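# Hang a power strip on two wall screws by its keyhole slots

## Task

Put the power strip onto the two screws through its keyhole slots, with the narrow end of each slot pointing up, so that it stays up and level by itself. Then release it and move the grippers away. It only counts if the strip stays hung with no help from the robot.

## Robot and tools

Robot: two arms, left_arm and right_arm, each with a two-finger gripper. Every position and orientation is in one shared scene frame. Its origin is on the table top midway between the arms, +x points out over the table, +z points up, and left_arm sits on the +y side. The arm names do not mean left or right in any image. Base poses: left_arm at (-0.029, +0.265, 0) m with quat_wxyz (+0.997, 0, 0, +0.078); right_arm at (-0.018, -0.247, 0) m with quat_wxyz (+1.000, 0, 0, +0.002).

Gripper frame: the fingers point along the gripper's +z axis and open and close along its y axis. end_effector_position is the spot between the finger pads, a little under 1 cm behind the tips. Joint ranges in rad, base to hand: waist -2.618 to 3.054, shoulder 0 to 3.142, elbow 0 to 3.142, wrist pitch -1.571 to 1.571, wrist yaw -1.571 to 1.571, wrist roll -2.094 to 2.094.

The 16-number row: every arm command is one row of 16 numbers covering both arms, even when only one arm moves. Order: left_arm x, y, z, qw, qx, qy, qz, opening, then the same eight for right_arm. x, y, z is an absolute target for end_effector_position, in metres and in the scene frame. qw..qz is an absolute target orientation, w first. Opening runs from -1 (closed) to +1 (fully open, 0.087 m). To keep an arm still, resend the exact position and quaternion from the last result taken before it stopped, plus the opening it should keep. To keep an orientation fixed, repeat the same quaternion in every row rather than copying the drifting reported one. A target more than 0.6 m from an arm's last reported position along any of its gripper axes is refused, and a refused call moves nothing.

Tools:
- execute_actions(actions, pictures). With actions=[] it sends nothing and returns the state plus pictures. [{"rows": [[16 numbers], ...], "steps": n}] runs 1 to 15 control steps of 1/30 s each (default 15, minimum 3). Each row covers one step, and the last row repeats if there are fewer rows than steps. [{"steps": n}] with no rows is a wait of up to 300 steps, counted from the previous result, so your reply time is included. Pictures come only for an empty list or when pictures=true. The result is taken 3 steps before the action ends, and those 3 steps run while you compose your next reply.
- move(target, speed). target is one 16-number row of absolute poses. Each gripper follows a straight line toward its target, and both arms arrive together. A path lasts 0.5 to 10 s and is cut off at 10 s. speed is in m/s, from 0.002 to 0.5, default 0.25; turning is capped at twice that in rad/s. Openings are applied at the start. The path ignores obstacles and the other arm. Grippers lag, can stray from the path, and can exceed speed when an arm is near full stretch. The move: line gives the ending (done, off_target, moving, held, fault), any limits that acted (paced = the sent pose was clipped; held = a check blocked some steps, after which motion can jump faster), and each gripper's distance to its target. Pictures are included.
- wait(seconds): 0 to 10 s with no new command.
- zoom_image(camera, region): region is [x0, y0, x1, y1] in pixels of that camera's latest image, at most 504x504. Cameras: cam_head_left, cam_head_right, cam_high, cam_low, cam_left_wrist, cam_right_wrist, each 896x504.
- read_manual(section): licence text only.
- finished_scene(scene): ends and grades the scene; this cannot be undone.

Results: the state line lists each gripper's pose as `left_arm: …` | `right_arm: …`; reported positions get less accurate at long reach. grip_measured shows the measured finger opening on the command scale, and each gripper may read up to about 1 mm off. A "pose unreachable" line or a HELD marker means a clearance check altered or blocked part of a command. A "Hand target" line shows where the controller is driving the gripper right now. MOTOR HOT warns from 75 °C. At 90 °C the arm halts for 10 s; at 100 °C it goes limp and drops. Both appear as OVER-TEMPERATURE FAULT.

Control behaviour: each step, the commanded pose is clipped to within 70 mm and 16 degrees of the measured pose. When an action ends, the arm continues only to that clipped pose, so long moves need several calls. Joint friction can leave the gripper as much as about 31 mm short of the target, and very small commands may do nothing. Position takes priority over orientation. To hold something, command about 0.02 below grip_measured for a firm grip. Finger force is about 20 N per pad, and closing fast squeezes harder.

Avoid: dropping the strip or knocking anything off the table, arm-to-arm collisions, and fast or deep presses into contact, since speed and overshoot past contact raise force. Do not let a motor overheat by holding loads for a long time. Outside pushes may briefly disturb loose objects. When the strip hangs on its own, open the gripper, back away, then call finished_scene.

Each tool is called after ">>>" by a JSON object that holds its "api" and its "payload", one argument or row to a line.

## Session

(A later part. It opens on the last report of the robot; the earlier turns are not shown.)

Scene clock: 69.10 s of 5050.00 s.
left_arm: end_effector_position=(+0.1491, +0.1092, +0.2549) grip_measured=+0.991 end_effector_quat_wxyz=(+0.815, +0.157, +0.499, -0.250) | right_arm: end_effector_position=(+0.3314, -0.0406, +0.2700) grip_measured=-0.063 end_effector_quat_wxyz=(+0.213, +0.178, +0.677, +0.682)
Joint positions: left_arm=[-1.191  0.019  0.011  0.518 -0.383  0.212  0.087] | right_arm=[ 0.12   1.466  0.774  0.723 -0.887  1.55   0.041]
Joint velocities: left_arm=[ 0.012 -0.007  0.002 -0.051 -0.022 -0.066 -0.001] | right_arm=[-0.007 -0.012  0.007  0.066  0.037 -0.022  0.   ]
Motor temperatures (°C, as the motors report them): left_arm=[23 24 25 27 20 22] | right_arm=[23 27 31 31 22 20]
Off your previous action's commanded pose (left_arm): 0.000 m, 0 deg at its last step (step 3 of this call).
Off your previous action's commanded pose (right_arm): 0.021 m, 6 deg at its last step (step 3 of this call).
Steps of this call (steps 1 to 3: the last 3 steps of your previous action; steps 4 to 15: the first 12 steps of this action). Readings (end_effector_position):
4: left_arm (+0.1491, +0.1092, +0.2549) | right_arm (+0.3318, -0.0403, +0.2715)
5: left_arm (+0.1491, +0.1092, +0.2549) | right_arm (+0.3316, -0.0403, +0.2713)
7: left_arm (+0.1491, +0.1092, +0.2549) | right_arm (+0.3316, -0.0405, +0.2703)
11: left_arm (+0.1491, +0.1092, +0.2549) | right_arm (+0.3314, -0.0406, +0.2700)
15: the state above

Try push here.

>>> {"api": "execute_actions", "payload": {
  "actions": [
    {"rows":[[0.1491,0.1091,0.255,0.815,0.157,0.499,-0.25,1,0.341,-0.03,0.30,0.25,0.152,0.657,0.698,-0.2]],"steps":15}
  ],
  "pictures": true
}}

>>> {"api": "zoom_image", "payload": {
  "camera": "cam_left_wrist",
  "region": [380,60,560,250]
}}

Scene clock: 69.60 s of 5050.00 s.
left_arm: end_effector_position=(+0.1491, +0.1092, +0.2549) grip_measured=+0.991 end_effector_quat_wxyz=(+0.815, +0.157, +0.499, -0.250) | right_arm: end_effector_position=(+0.3319, -0.0388, +0.2695) grip_measured=-0.063 end_effector_quat_wxyz=(+0.213, +0.180, +0.677, +0.681)
Joint positions: left_arm=[-1.191  0.019  0.011  0.518 -0.383  0.212  0.087] | right_arm=[ 0.126  1.468  0.775  0.723 -0.878  1.55   0.041]
Joint velocities: left_arm=[ 0.002 -0.012 -0.012 -0.081 -0.051 -0.051 -0.001] | right_arm=[ 0.007  0.002  0.007  0.081  0.007  0.037 -0.   ]
Motor temperatures (°C, as the motors report them): left_arm=[23 24 25 27 20 22] | right_arm=[23 27 32 31 22 20]
Off your previous action's commanded pose (left_arm): 0.000 m, 0 deg at its last step (step 3 of this call).
Off your previous action's commanded pose (right_arm): 0.017 m, 6 deg at its last step (step 3 of this call).
Steps of this call (steps 1 to 3: the last 3 steps of your previous action; steps 4 to 15: the first 12 steps of this action). Readings (end_effector_position):
4: left_arm (+0.1491, +0.1092, +0.2549) | right_arm (+0.3315, -0.0397, +0.2697)
5: left_arm (+0.1491, +0.1092, +0.2549) | right_arm (+0.3319, -0.0388, +0.2696)
7: left_arm (+0.1491, +0.1092, +0.2549) | right_arm (+0.3319, -0.0388, +0.2695)
11: left_arm (+0.1491, +0.1092, +0.2549) | right_arm (+0.3319, -0.0388, +0.2695)
15: the state above

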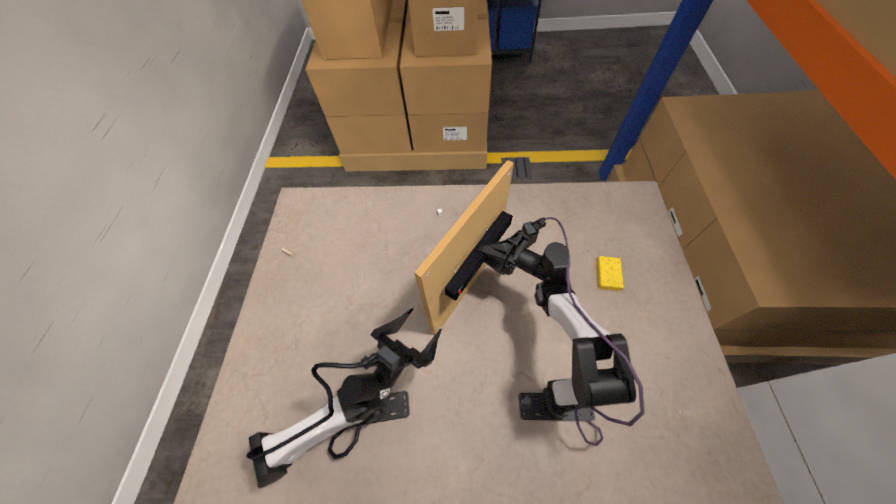

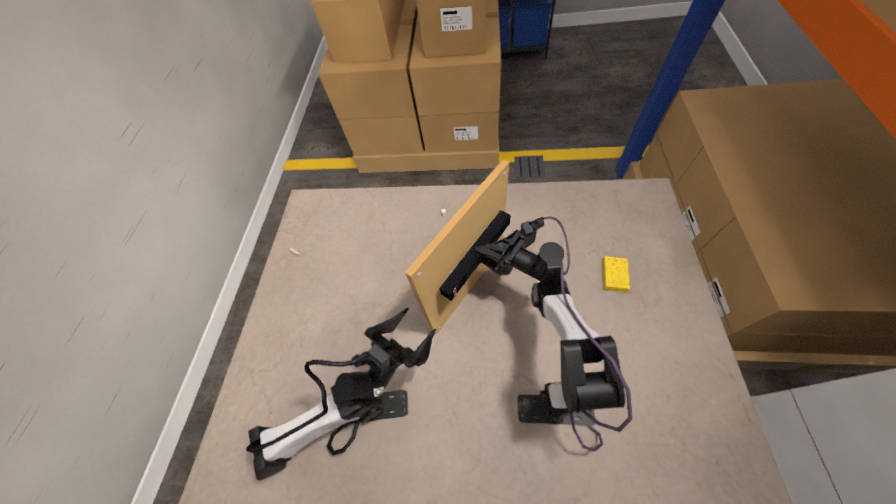

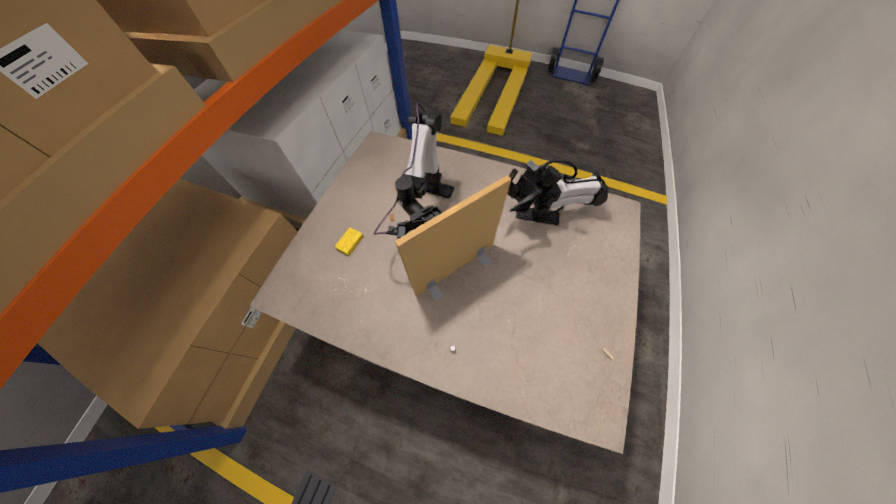

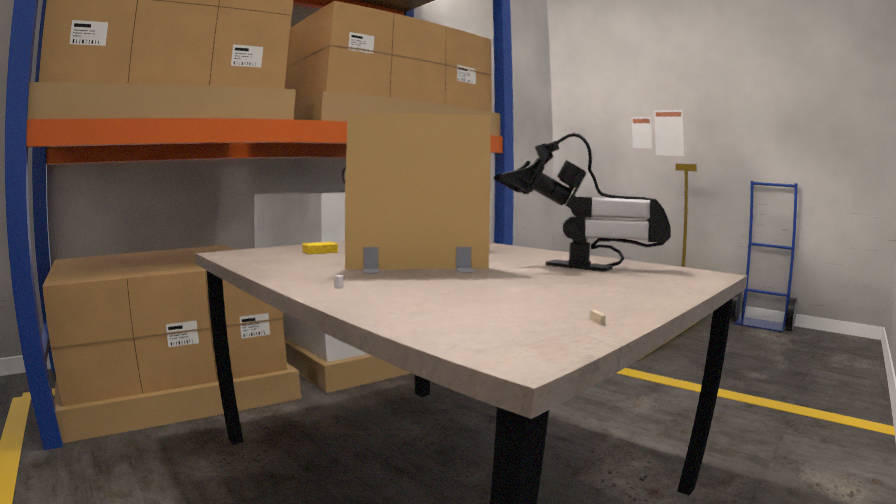

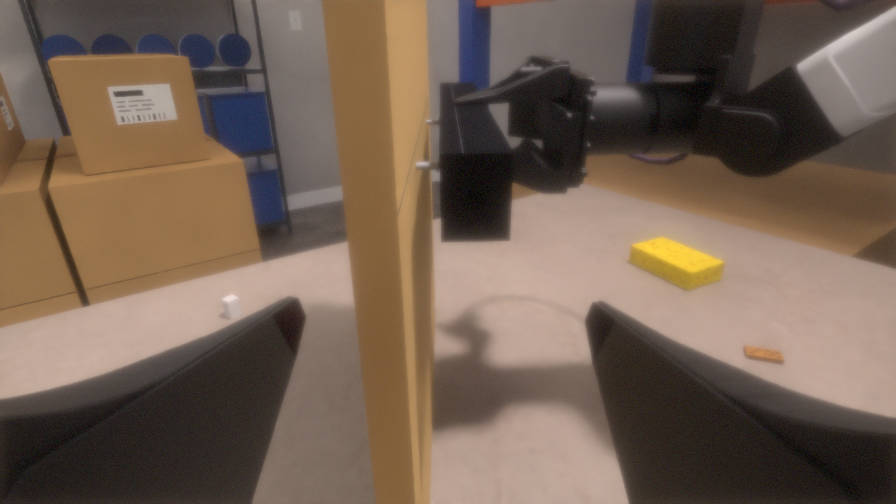

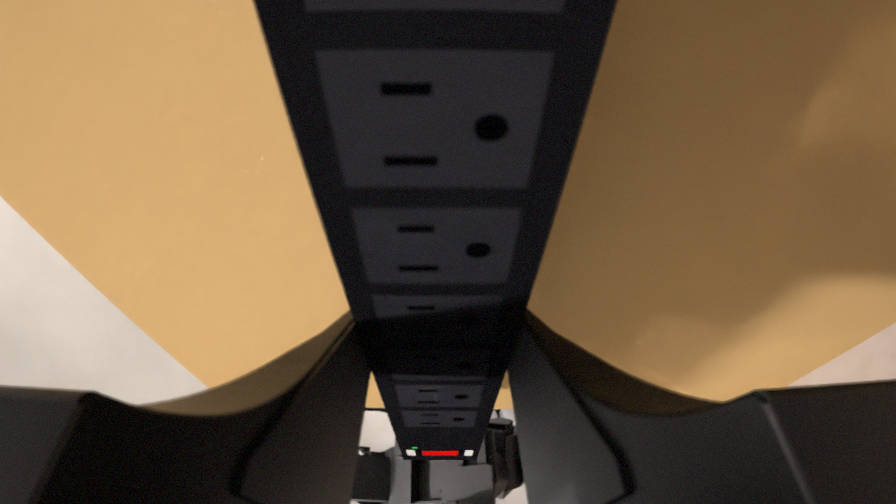

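Region (380, 60, 560, 250) of cam_left_wrist's 896x504 image, scaled by 2.653, with more detail than that image has; it fills the left 477 columns of this view, and the rest is white.

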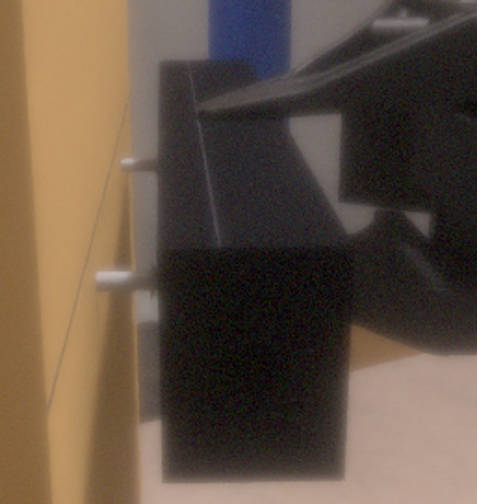

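>>> {"api": "execute_actions", "payload": {
  "actions": [
    {"rows":[[0.1491,0.1091,0.255,0.815,0.157,0.499,-0.25,1,0.322,-0.056,0.316,0.247,0.156,0.654,0.701,-0.2]],"steps":15}
  ]
}}

>>> {"api": "execute_actions", "payload": {
  "actions": [
    {"rows":[[0.1491,0.1091,0.255,0.815,0.157,0.499,-0.25,1,0.335,-0.040,0.315,0.247,0.156,0.654,0.701,-0.2]],"steps":15}
  ]
}}

Scene clock: 70.10 s of 5050.00 s.
left_arm: end_effector_position=(+0.1491, +0.1092, +0.2549) grip_measured=+0.991 end_effector_quat_wxyz=(+0.815, +0.157, +0.499, -0.250) | right_arm: end_effector_position=(+0.3268, -0.0536, +0.2820) grip_measured=-0.063 end_effector_quat_wxyz=(+0.219, +0.186, +0.674, +0.680)
Joint positions: left_arm=[-1.191  0.019  0.011  0.518 -0.383  0.212  0.087] | right_arm=[ 0.082  1.408  0.775  0.667 -0.905  1.556  0.041]
Joint velocities: left_arm=[-0.007  0.002  0.002 -0.022 -0.037  0.051 -0.002] | right_arm=[ 0.007  0.007 -0.012 -0.022 -0.007 -0.037 -0.001]
Motor temperatures (°C, as the motors report them): left_arm=[23 24 25 27 20 22] | right_arm=[23 27 32 31 22 20]
Off your previous action's commanded pose (left_arm): 0.000 m, 0 deg at its last step (step 3 of this call).
Off your previous action's commanded pose (right_arm): 0.033 m, 6 deg at its last step (step 3 of this call).
Steps of this call (steps 1 to 3: the last 3 steps of your previous action; steps 4 to 15: the first 12 steps of this action). Readings (end_effector_position):
4: left_arm (+0.1491, +0.1092, +0.2549) | right_arm (+0.3314, -0.0404, +0.2705)
5: left_arm (+0.1491, +0.1092, +0.2549) | right_arm (+0.3302, -0.0431, +0.2715)
7: left_arm (+0.1491, +0.1092, +0.2549) | right_arm (+0.3293, -0.0492, +0.2766)
11: left_arm (+0.1491, +0.1092, +0.2549) | right_arm (+0.3279, -0.0540, +0.2832)
15: the state above

Scene clock: 70.60 s of 5050.00 s.
left_arm: end_effector_position=(+0.1491, +0.1092, +0.2549) grip_measured=+0.991 end_effector_quat_wxyz=(+0.815, +0.157, +0.499, -0.250) | right_arm: end_effector_position=(+0.3296, -0.0430, +0.2770) grip_measured=-0.063 end_effector_quat_wxyz=(+0.210, +0.191, +0.677, +0.679)
Joint positions: left_arm=[-1.191  0.019  0.011  0.518 -0.383  0.212  0.087] | right_arm=[ 0.116  1.432  0.785  0.662 -0.878  1.557  0.041]
Joint velocities: left_arm=[ 0.002  0.017 -0.002 -0.066  0.007  0.081 -0.001] | right_arm=[ 0.012 -0.017 -0.002  0.007 -0.022 -0.007  0.   ]
Motor temperatures (°C, as the motors report them): left_arm=[23 24 25 27 20 22] | right_arm=[23 27 32 31 22 20]
Off your previous action's commanded pose (left_arm): 0.000 m, 0 deg at its last step (step 3 of this call).
Off your previous action's commanded pose (right_arm): 0.035 m, 6 deg at its last step (step 3 of this call).
Steps of this call (steps 1 to 3: the last 3 steps of your previous action; steps 4 to 15: the first 12 steps of this action). Readings (end_effector_position):
4: left_arm (+0.1491, +0.1092, +0.2549) | right_arm (+0.3268, -0.0524, +0.2810)
5: left_arm (+0.1491, +0.1092, +0.2549) | right_arm (+0.3276, -0.0504, +0.2807)
7: left_arm (+0.1491, +0.1092, +0.2549) | right_arm (+0.3282, -0.0455, +0.2793)
11: left_arm (+0.1491, +0.1092, +0.2549) | right_arm (+0.3286, -0.0427, +0.2771)
15: the state above

>>> {"api": "execute_actions", "payload": {
  "actions": [
    {"rows":[[0.1491,0.1091,0.255,0.815,0.157,0.499,-0.25,1,0.335,-0.040,0.307,0.247,0.156,0.654,0.701,-0.2]],"steps":15}
  ]
}}

Scene clock: 71.10 s of 5050.00 s.
left_arm: end_effector_position=(+0.1491, +0.1092, +0.2549) grip_measured=+0.991 end_effector_quat_wxyz=(+0.815, +0.157, +0.499, -0.250) | right_arm: end_effector_position=(+0.3326, -0.0431, +0.2725) grip_measured=-0.063 end_effector_quat_wxyz=(+0.207, +0.196, +0.679, +0.677)
Joint positions: left_arm=[-1.191  0.019  0.011  0.518 -0.383  0.212  0.087] | right_arm=[ 0.116  1.445  0.785  0.662 -0.873  1.557  0.041]
Joint velocities: left_arm=[ 0.007  0.007 -0.007 -0.051 -0.022 -0.037 -0.   ] | right_arm=[ 0.017 -0.002  0.002 -0.037 -0.007 -0.037 -0.   ]
Motor temperatures (°C, as the motors report them): left_arm=[23 24 25 27 20 22] | right_arm=[23 27 32 31 22 20]
Off your previous action's commanded pose (left_arm): 0.000 m, 0 deg at its last step (step 3 of this call).
Off your previous action's commanded pose (right_arm): 0.038 m, 7 deg at its last step (step 3 of this call).
Steps of this call (steps 1 to 3: the last 3 steps of your previous action; steps 4 to 15: the first 12 steps of this action). Readings (end_effector_position):
4: left_arm (+0.1491, +0.1092, +0.2549) | right_arm (+0.3301, -0.0431, +0.2766)
5: left_arm (+0.1491, +0.1092, +0.2549) | right_arm (+0.3305, -0.0431, +0.2760)
7: left_arm (+0.1491, +0.1092, +0.2549) | right_arm (+0.3314, -0.0430, +0.2741)
11: left_arm (+0.1491, +0.1092, +0.2549) | right_arm (+0.3325, -0.0431, +0.2725)
15: the state above

s=0.301; push mostly in y.

>>> {"api": "execute_actions", "payload": {
  "actions": [
    {"rows":[[0.1491,0.1091,0.255,0.815,0.157,0.499,-0.25,1,0.336,-0.035,0.309,0.247,0.156,0.654,0.701,-0.2]],"steps":15}
  ]
}}

>>> {"api": "execute_actions", "payload": {
  "actions": [
    {"rows":[[0.1491,0.1091,0.255,0.815,0.157,0.499,-0.25,1,0.341,-0.028,0.311,0.247,0.156,0.654,0.701,-0.2]],"steps":15}
  ]
}}

Scene clock: 71.60 s of 5050.00 s.
left_arm: end_effector_position=(+0.1491, +0.1092, +0.2549) grip_measured=+0.991 end_effector_quat_wxyz=(+0.815, +0.157, +0.499, -0.250) | right_arm: end_effector_position=(+0.3314, -0.0387, +0.2725) grip_measured=-0.063 end_effector_quat_wxyz=(+0.206, +0.195, +0.679, +0.677)
Joint positions: left_arm=[-1.191  0.019  0.011  0.518 -0.383  0.212  0.087] | right_arm=[ 0.13   1.445  0.785  0.662 -0.862  1.557  0.041]
Joint velocities: left_arm=[-0.002 -0.007  0.007 -0.007 -0.007  0.037 -0.   ] | right_arm=[ 0.007  0.007  0.007 -0.037 -0.007  0.022 -0.001]
Motor temperatures (°C, as the motors report them): left_arm=[23 24 25 27 20 22] | right_arm=[23 27 32 31 22 20]
Off your previous action's commanded pose (left_arm): 0.000 m, 0 deg at its last step (step 3 of this call).
Off your previous action's commanded pose (right_arm): 0.035 m, 8 deg at its last step (step 3 of this call).
Steps of this call (steps 1 to 3: the last 3 steps of your previous action; steps 4 to 15: the first 12 steps of this action). Readings (end_effector_position):
4: left_arm (+0.1491, +0.1092, +0.2549) | right_arm (+0.3326, -0.0426, +0.2725)
5: left_arm (+0.1491, +0.1092, +0.2549) | right_arm (+0.3327, -0.0419, +0.2725)
7: left_arm (+0.1491, +0.1092, +0.2549) | right_arm (+0.3319, -0.0401, +0.2725)
11: left_arm (+0.1491, +0.1092, +0.2549) | right_arm (+0.3313, -0.0387, +0.2725)
15: the state above

Scene clock: 72.10 s of 5050.00 s.
left_arm: end_effector_position=(+0.1491, +0.1092, +0.2549) grip_measured=+0.991 end_effector_quat_wxyz=(+0.815, +0.157, +0.499, -0.250) | right_arm: end_effector_position=(+0.3320, -0.0371, +0.2723) grip_measured=-0.063 end_effector_quat_wxyz=(+0.205, +0.194, +0.680, +0.677)
Joint positions: left_arm=[-1.191  0.019  0.011  0.518 -0.383  0.212  0.087] | right_arm=[ 0.134  1.45   0.79   0.662 -0.861  1.557  0.041]
Joint velocities: left_arm=[-0.012  0.007 -0.002 -0.051 -0.051  0.037 -0.   ] | right_arm=[-0.007  0.002 -0.012 -0.095 -0.022 -0.007 -0.   ]
Motor temperatures (°C, as the motors report them): left_arm=[23 24 25 27 20 22] | right_arm=[23 27 32 31 22 20]
Off your previous action's commanded pose (left_arm): 0.000 m, 0 deg at its last step (step 3 of this call).
Off your previous action's commanded pose (right_arm): 0.037 m, 8 deg at its last step (step 3 of this call).
Steps of this call (steps 1 to 3: the last 3 steps of your previous action; steps 4 to 15: the first 12 steps of this action). Readings (end_effector_position):
4: left_arm (+0.1491, +0.1092, +0.2549) | right_arm (+0.3317, -0.0380, +0.2723)
5: left_arm (+0.1491, +0.1092, +0.2549) | right_arm (+0.3320, -0.0372, +0.2723)
7: left_arm (+0.1491, +0.1092, +0.2549) | right_arm (+0.3320, -0.0371, +0.2723)
11: left_arm (+0.1491, +0.1092, +0.2549) | right_arm (+0.3320, -0.0371, +0.2723)
15: the state above

>>> {"api": "execute_actions", "payload": {
  "actions": []
}}

>>> {"api": "zoom_image", "payload": {
  "camera": "cam_left_wrist",
  "region": [400,90,480,190]
}}

Scene clock: 73.80 s of 5050.00 s.
left_arm: end_effector_position=(+0.1491, +0.1092, +0.2549) grip_measured=+0.991 end_effector_quat_wxyz=(+0.815, +0.157, +0.499, -0.250) | right_arm: end_effector_position=(+0.3320, -0.0371, +0.2723) grip_measured=-0.063 end_effector_quat_wxyz=(+0.205, +0.194, +0.680, +0.677)
Joint positions: left_arm=[-1.191  0.019  0.011  0.518 -0.383  0.212  0.087] | right_arm=[ 0.134  1.45   0.79   0.662 -0.861  1.557  0.041]
Joint velocities: left_arm=[-0.007  0.002 -0.007  0.007 -0.007 -0.051  0.   ] | right_arm=[ 0.017  0.007  0.002  0.022 -0.037 -0.051  0.   ]
Motor temperatures (°C, as the motors report them): left_arm=[23 23 25 27 20 22] | right_arm=[23 26 32 31 22 20]
Hand target (left_arm): +0.149, +0.109, +0.255; +0.815, +0.157, +0.499, -0.250
Hand target (right_arm): +0.336, -0.030, +0.311; +0.245, +0.156, +0.652, +0.700
Off the commanded pose (left_arm): 0.000 m, 0 deg.
Off the commanded pose (right_arm): 0.041 m, 8 deg.
Kept back: nothing.
Steps of this call (steps 1 to 3: the last 3 steps of your previous action; steps 4 to 51: nothing new was sent). Readings (end_effector_position):
1: left_arm (+0.1491, +0.1092, +0.2549) | right_arm (+0.3320, -0.0371, +0.2723)
2: left_arm (+0.1491, +0.1092, +0.2549) | right_arm (+0.3320, -0.0371, +0.2723)
4: left_arm (+0.1491, +0.1092, +0.2549) | right_arm (+0.3320, -0.0371, +0.2723)
8: left_arm (+0.1491, +0.1092, +0.2549) | right_arm (+0.3320, -0.0371, +0.2723)
51: the state above

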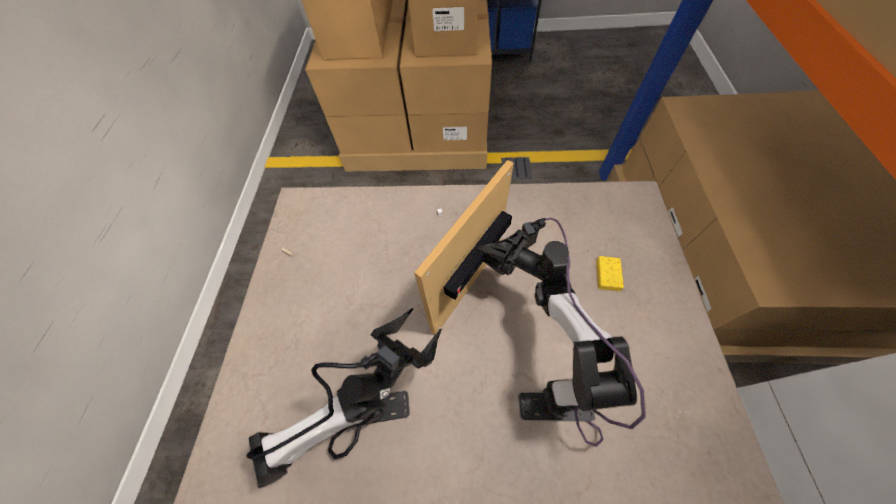

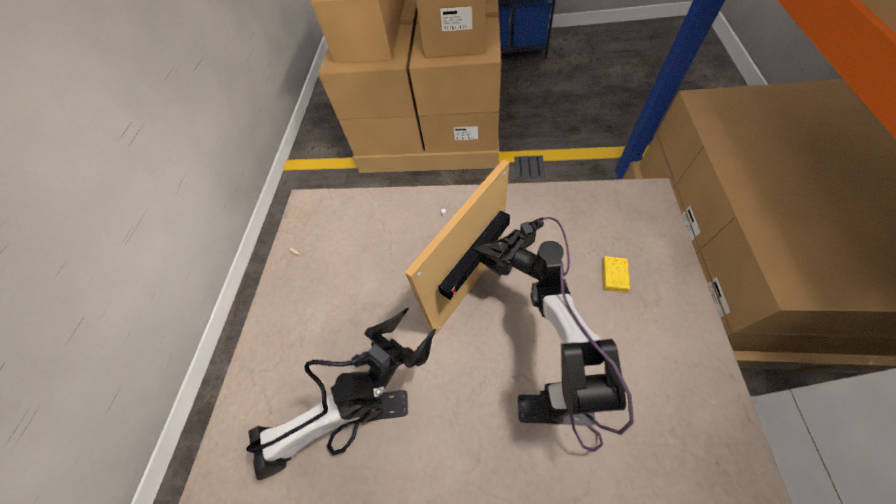

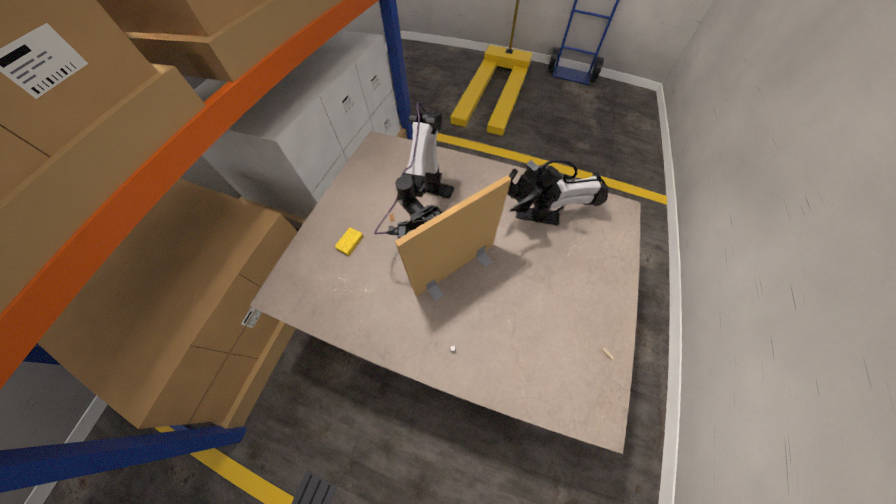

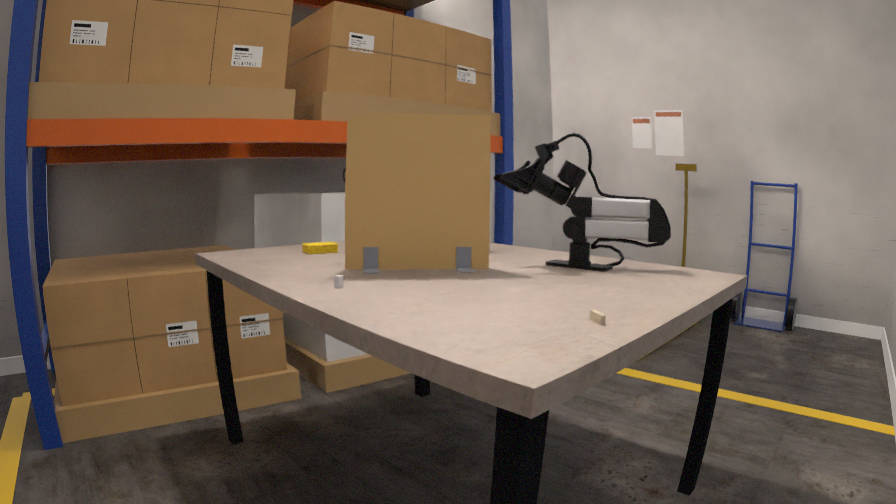

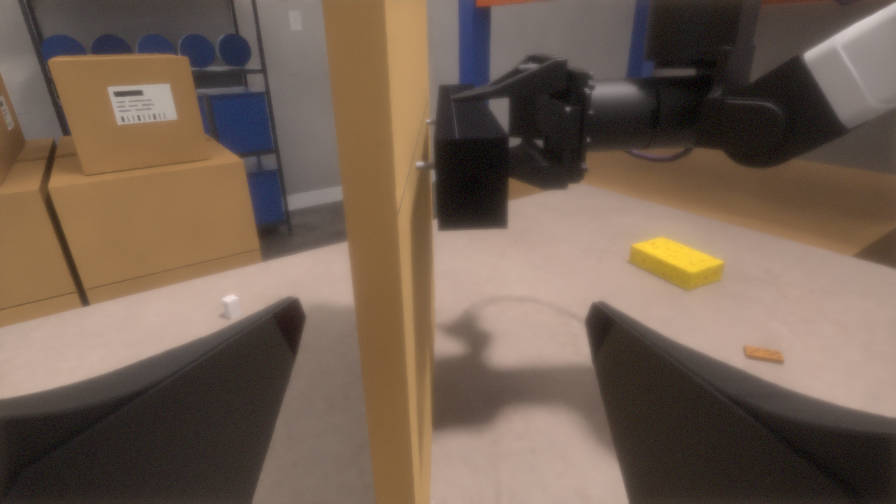

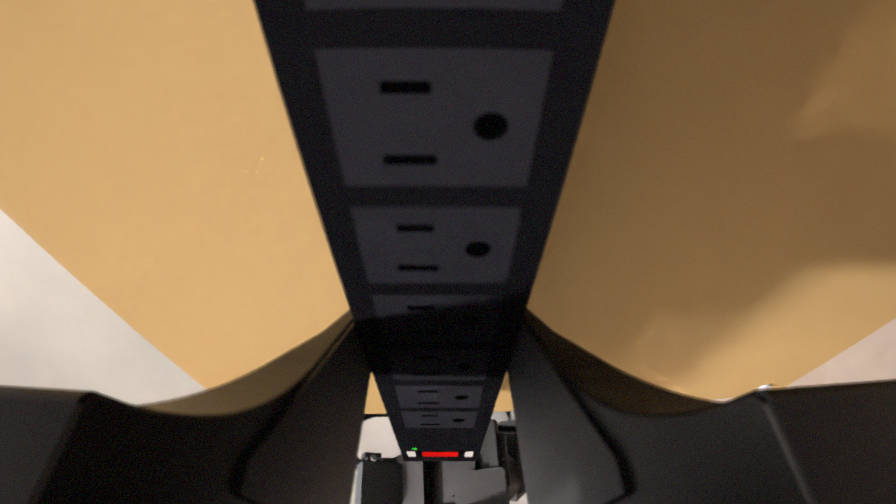

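Region (400, 90, 480, 190) of cam_left_wrist's 896x504 image, scaled by 5.040, with more detail than that image has; it fills the left 403 columns of this view, and the rest is white.

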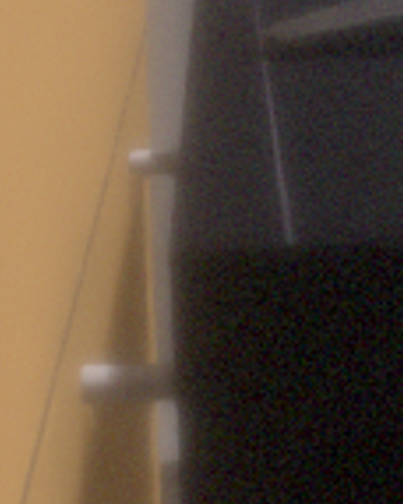

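Both seem partly in; jamming laterally. Push with more +x.

>>> {"api": "execute_actions", "payload": {
  "actions": [
    {"rows":[[0.1491,0.1091,0.255,0.815,0.157,0.499,-0.25,1,0.350,-0.028,0.313,0.247,0.156,0.654,0.701,-0.2]],"steps":15}
  ]
}}

Scene clock: 74.30 s of 5050.00 s.
left_arm: end_effector_position=(+0.1491, +0.1092, +0.2549) grip_measured=+0.991 end_effector_quat_wxyz=(+0.815, +0.157, +0.499, -0.250) | right_arm: end_effector_position=(+0.3328, -0.0361, +0.2724) grip_measured=-0.063 end_effector_quat_wxyz=(+0.192, +0.184, +0.683, +0.680)
Joint positions: left_arm=[-1.191  0.019  0.011  0.518 -0.383  0.212  0.087] | right_arm=[ 0.129  1.474  0.813  0.658 -0.9    1.557  0.041]
Joint velocities: left_arm=[ 0.007 -0.002 -0.012 -0.081 -0.007 -0.095  0.001] | right_arm=[-0.002  0.002 -0.002  0.007  0.007  0.007 -0.   ]
Motor temperatures (°C, as the motors report them): left_arm=[23 23 25 27 20 22] | right_arm=[23 26 33 31 22 20]
Steps of this call (steps 1 to 3: nothing new was sent; steps 4 to 15: the first 12 steps of this action). Readings (end_effector_position):
4: left_arm (+0.1491, +0.1092, +0.2549) | right_arm (+0.3323, -0.0368, +0.2724)
5: left_arm (+0.1491, +0.1092, +0.2549) | right_arm (+0.3326, -0.0366, +0.2724)
7: left_arm (+0.1491, +0.1092, +0.2549) | right_arm (+0.3327, -0.0361, +0.2723)
11: left_arm (+0.1491, +0.1092, +0.2549) | right_arm (+0.3328, -0.0361, +0.2724)
15: the state above

>>> {"api": "execute_actions", "payload": {
  "actions": [
    {"rows":[[0.1491,0.1091,0.255,0.815,0.157,0.499,-0.25,1,0.349,-0.02,0.313,0.247,0.156,0.654,0.701,-0.4]],"steps":15}
  ],
  "pictures": true
}}

>>> {"api": "zoom_image", "payload": {
  "camera": "cam_left_wrist",
  "region": [400,90,480,190]
}}

Scene clock: 74.80 s of 5050.00 s.
left_arm: end_effector_position=(+0.1491, +0.1092, +0.2549) grip_measured=+0.991 end_effector_quat_wxyz=(+0.815, +0.157, +0.499, -0.250) | right_arm: end_effector_position=(+0.3328, -0.0359, +0.2723) grip_measured=-0.063 end_effector_quat_wxyz=(+0.192, +0.185, +0.683, +0.680)
Joint positions: left_arm=[-1.191  0.019  0.011  0.518 -0.383  0.212  0.087] | right_arm=[ 0.129  1.474  0.813  0.658 -0.899  1.557  0.041]
Joint velocities: left_arm=[-0.002  0.017 -0.027  0.095  0.081  0.007 -0.001] | right_arm=[ 0.017  0.032 -0.002 -0.022  0.066  0.007  0.001]
Motor temperatures (°C, as the motors report them): left_arm=[23 23 25 27 20 22] | right_arm=[23 26 33 32 22 20]
Off your previous action's commanded pose (left_arm): 0.000 m, 0 deg at its last step (step 3 of this call).
Off your previous action's commanded pose (right_arm): 0.045 m, 8 deg at its last step (step 3 of this call).
Steps of this call (steps 1 to 3: the last 3 steps of your previous action; steps 4 to 15: the first 12 steps of this action). Readings (end_effector_position):
4: left_arm (+0.1491, +0.1092, +0.2549) | right_arm (+0.3327, -0.0359, +0.2724)
5: left_arm (+0.1491, +0.1092, +0.2549) | right_arm (+0.3328, -0.0359, +0.2723)
7: left_arm (+0.1491, +0.1092, +0.2549) | right_arm (+0.3328, -0.0359, +0.2723)
11: left_arm (+0.1491, +0.1092, +0.2549) | right_arm (+0.3328, -0.0359, +0.2723)
15: the state above

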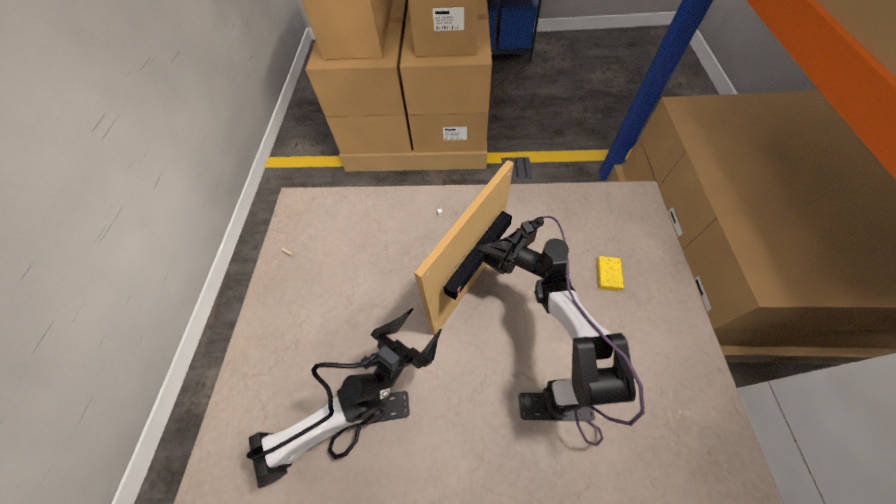

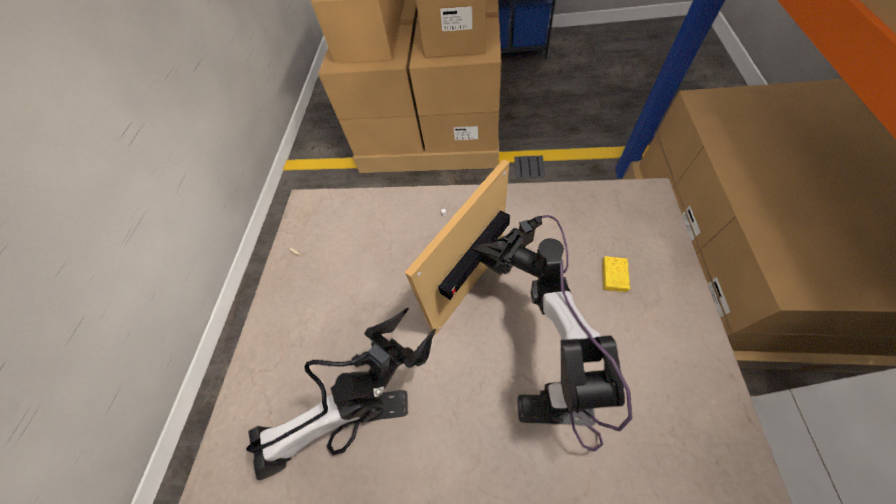

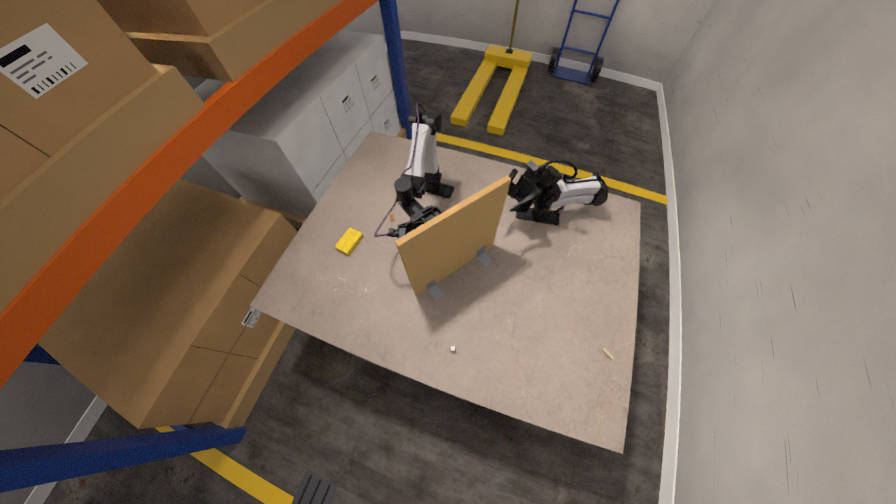

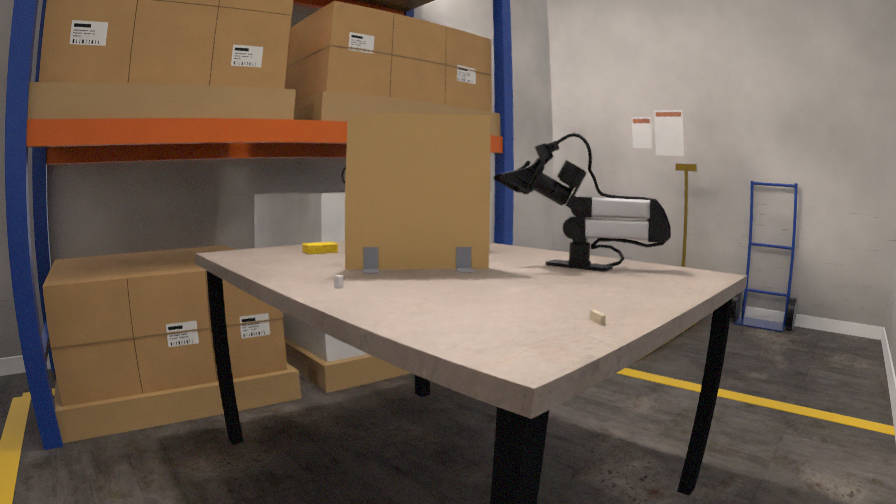

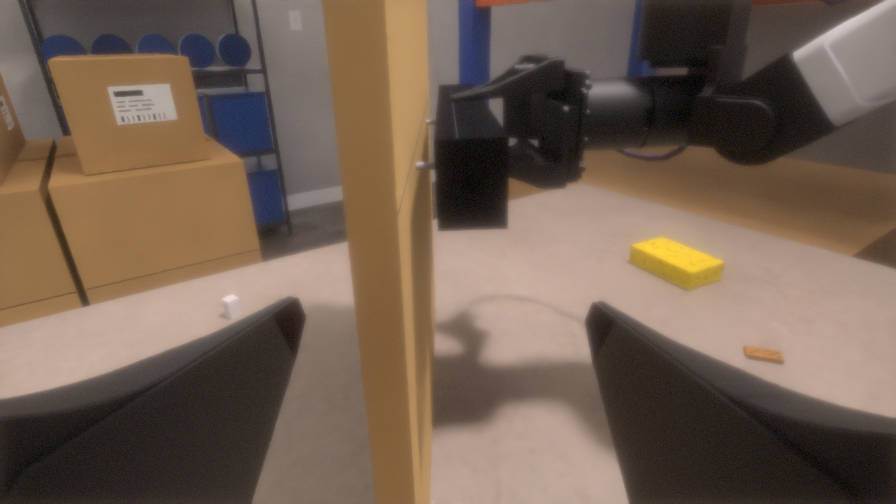

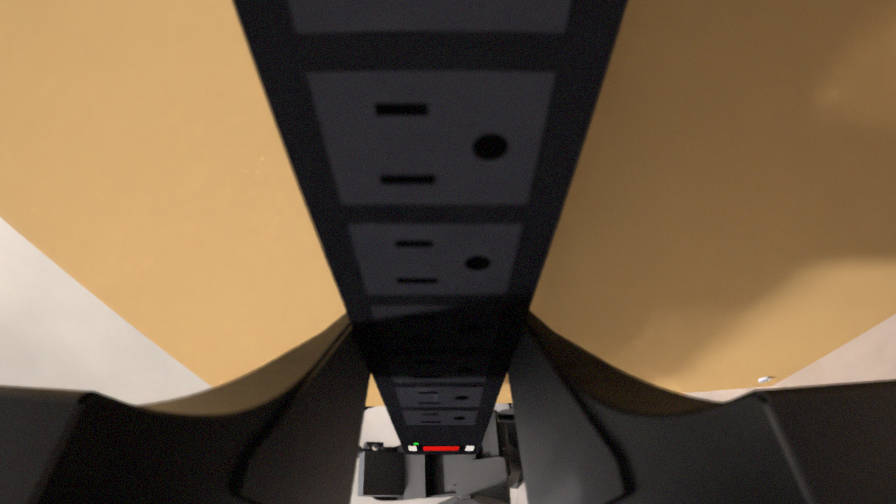

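Region (400, 90, 480, 190) of cam_left_wrist's 896x504 image, scaled by 5.040, with more detail than that image has; it fills the left 403 columns of this view, and the rest is white.

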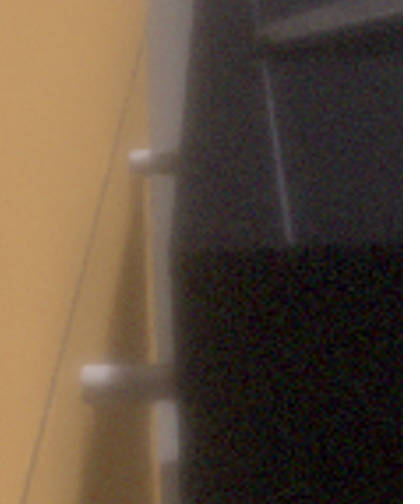

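>>> {"api": "execute_actions", "payload": {
  "actions": [
    {"rows":[[0.1491,0.1091,0.255,0.815,0.157,0.499,-0.25,1,0.326,-0.046,0.300,0.235,0.146,0.657,0.704,-0.2]],"steps":15}
  ],
  "pictures": true
}}

>>> {"api": "zoom_image", "payload": {
  "camera": "cam_left_wrist",
  "region": [400,80,500,200]
}}

Scene clock: 75.30 s of 5050.00 s.
left_arm: end_effector_position=(+0.1491, +0.1092, +0.2549) grip_measured=+0.991 end_effector_quat_wxyz=(+0.815, +0.157, +0.499, -0.250) | right_arm: end_effector_position=(+0.3317, -0.0429, +0.2638) grip_measured=-0.063 end_effector_quat_wxyz=(+0.192, +0.192, +0.684, +0.677)
Joint positions: left_arm=[-1.191  0.019  0.011  0.518 -0.383  0.212  0.087] | right_arm=[ 0.109  1.473  0.782  0.676 -0.91   1.557  0.041]
Joint velocities: left_arm=[ 0.017 -0.012 -0.017 -0.037 -0.007 -0.051 -0.   ] | right_arm=[ 0.007  0.007 -0.002  0.037  0.066 -0.037  0.   ]
Motor temperatures (°C, as the motors report them): left_arm=[23 23 25 27 20 22] | right_arm=[23 26 33 32 22 20]
Off your previous action's commanded pose (left_arm): 0.000 m, 0 deg at its last step (step 3 of this call).
Off your previous action's commanded pose (right_arm): 0.047 m, 8 deg at its last step (step 3 of this call).
Steps of this call (steps 1 to 3: the last 3 steps of your previous action; steps 4 to 15: the first 12 steps of this action). Readings (end_effector_position):
4: left_arm (+0.1491, +0.1092, +0.2549) | right_arm (+0.3326, -0.0374, +0.2714)
5: left_arm (+0.1491, +0.1092, +0.2549) | right_arm (+0.3323, -0.0387, +0.2704)
7: left_arm (+0.1491, +0.1092, +0.2549) | right_arm (+0.3324, -0.0414, +0.2670)
11: left_arm (+0.1491, +0.1092, +0.2549) | right_arm (+0.3321, -0.0430, +0.2632)
15: the state above

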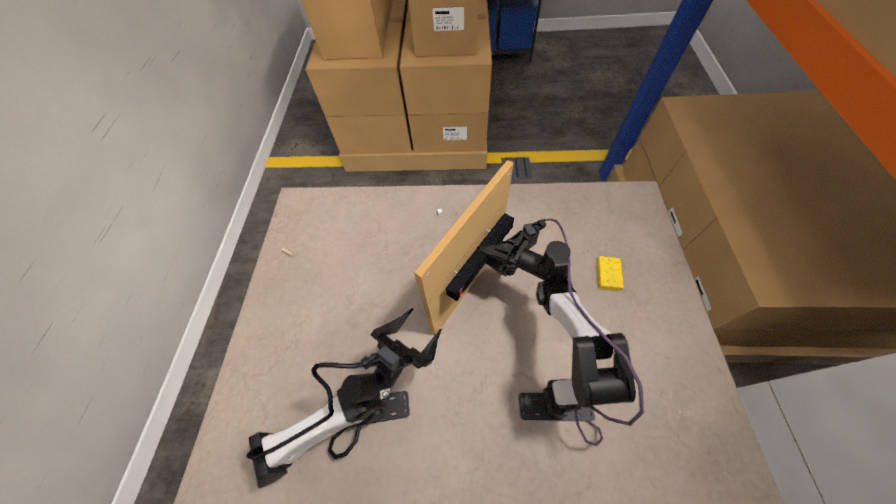

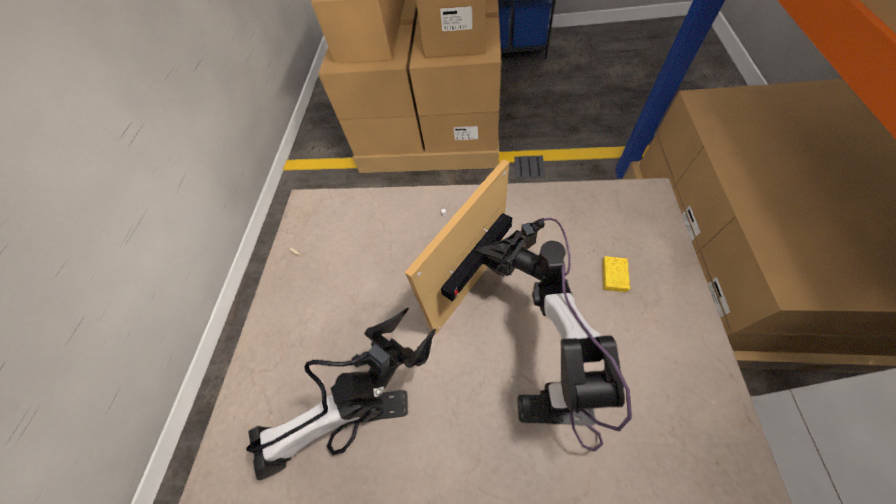

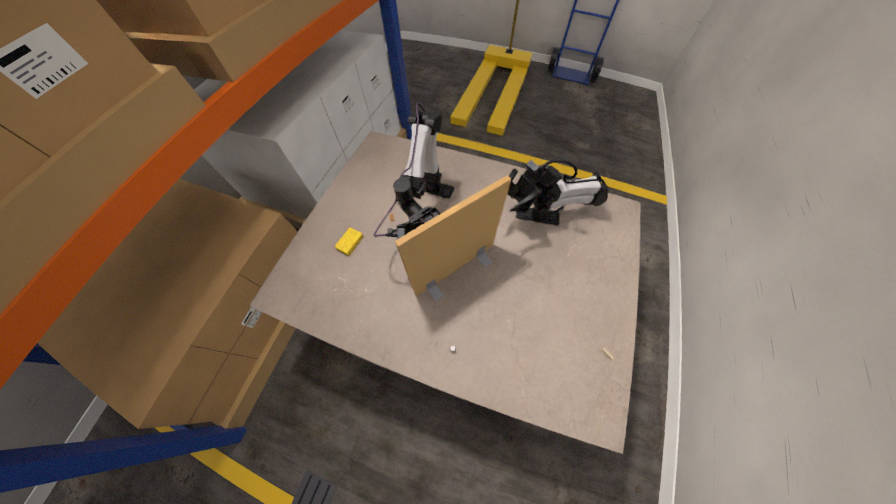

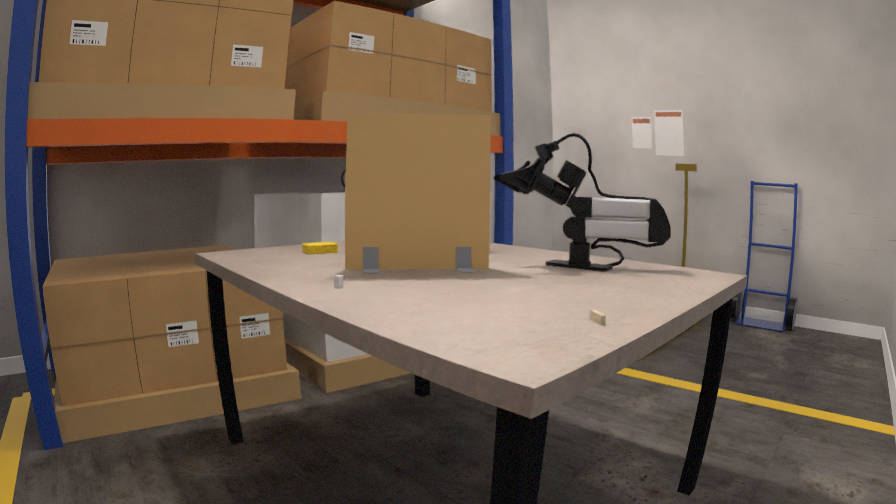

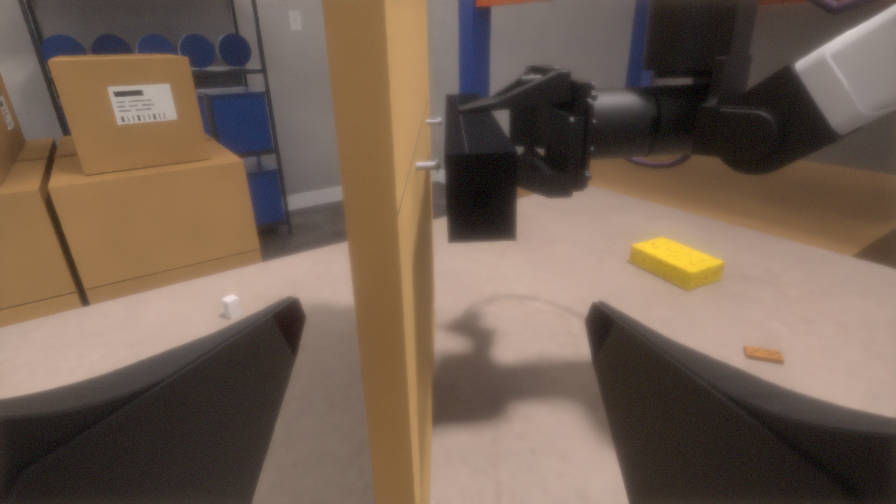

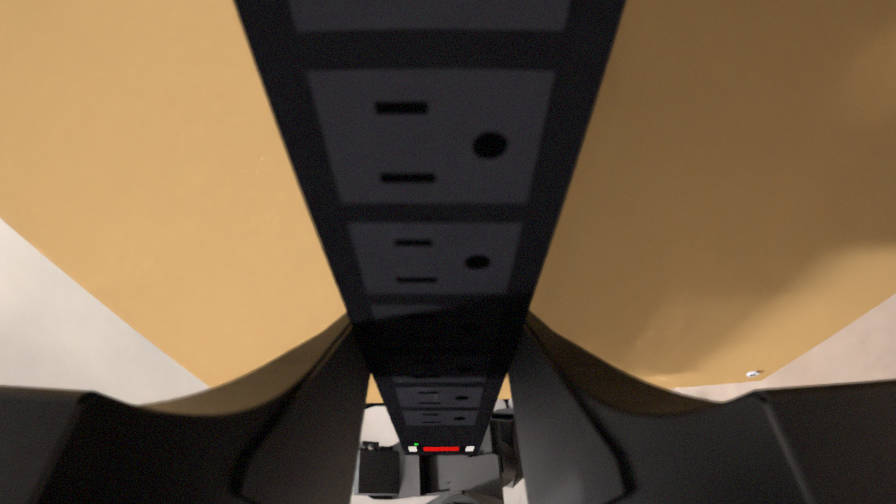

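Region (400, 80, 500, 200) of cam_left_wrist's 896x504 image, scaled by 4.200, with more detail than that image has.

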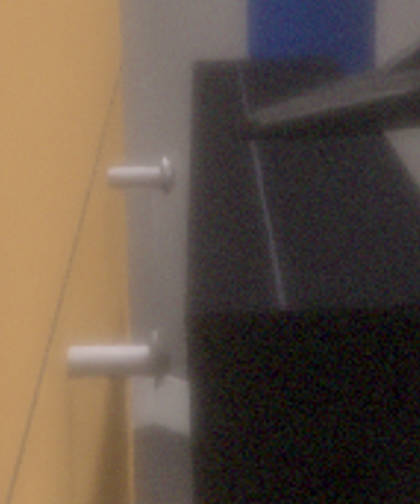

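>>> {"api": "execute_actions", "payload": {
  "actions": [
    {"rows":[[0.1491,0.1091,0.255,0.815,0.157,0.499,-0.25,1,0.334,-0.042,0.316,0.237,0.144,0.657,0.704,-0.2]],"steps":15}
  ]
}}

Scene clock: 75.80 s of 5050.00 s.
left_arm: end_effector_position=(+0.1491, +0.1092, +0.2549) grip_measured=+0.991 end_effector_quat_wxyz=(+0.815, +0.157, +0.499, -0.250) | right_arm: end_effector_position=(+0.3339, -0.0426, +0.2714) grip_measured=-0.063 end_effector_quat_wxyz=(+0.198, +0.185, +0.681, +0.680)
Joint positions: left_arm=[-1.191  0.019  0.011  0.518 -0.383  0.212  0.087] | right_arm=[ 0.109  1.473  0.804  0.673 -0.911  1.557  0.041]
Joint velocities: left_arm=[ 0.017 -0.017 -0.007 -0.037 -0.037  0.051 -0.   ] | right_arm=[-0.007  0.017 -0.002 -0.007 -0.022 -0.095 -0.   ]
Motor temperatures (°C, as the motors report them): left_arm=[23 23 25 28 20 22] | right_arm=[23 27 33 32 22 20]
Off your previous action's commanded pose (left_arm): 0.000 m, 0 deg at its last step (step 3 of this call).
Off your previous action's commanded pose (right_arm): 0.036 m, 8 deg at its last step (step 3 of this call).
Steps of this call (steps 1 to 3: the last 3 steps of your previous action; steps 4 to 15: the first 12 steps of this action). Readings (end_effector_position):
4: left_arm (+0.1491, +0.1092, +0.2549) | right_arm (+0.3318, -0.0428, +0.2647)
5: left_arm (+0.1491, +0.1092, +0.2549) | right_arm (+0.3322, -0.0428, +0.2657)
7: left_arm (+0.1491, +0.1092, +0.2549) | right_arm (+0.3330, -0.0427, +0.2683)
11: left_arm (+0.1491, +0.1092, +0.2549) | right_arm (+0.3339, -0.0426, +0.2713)
15: the state above


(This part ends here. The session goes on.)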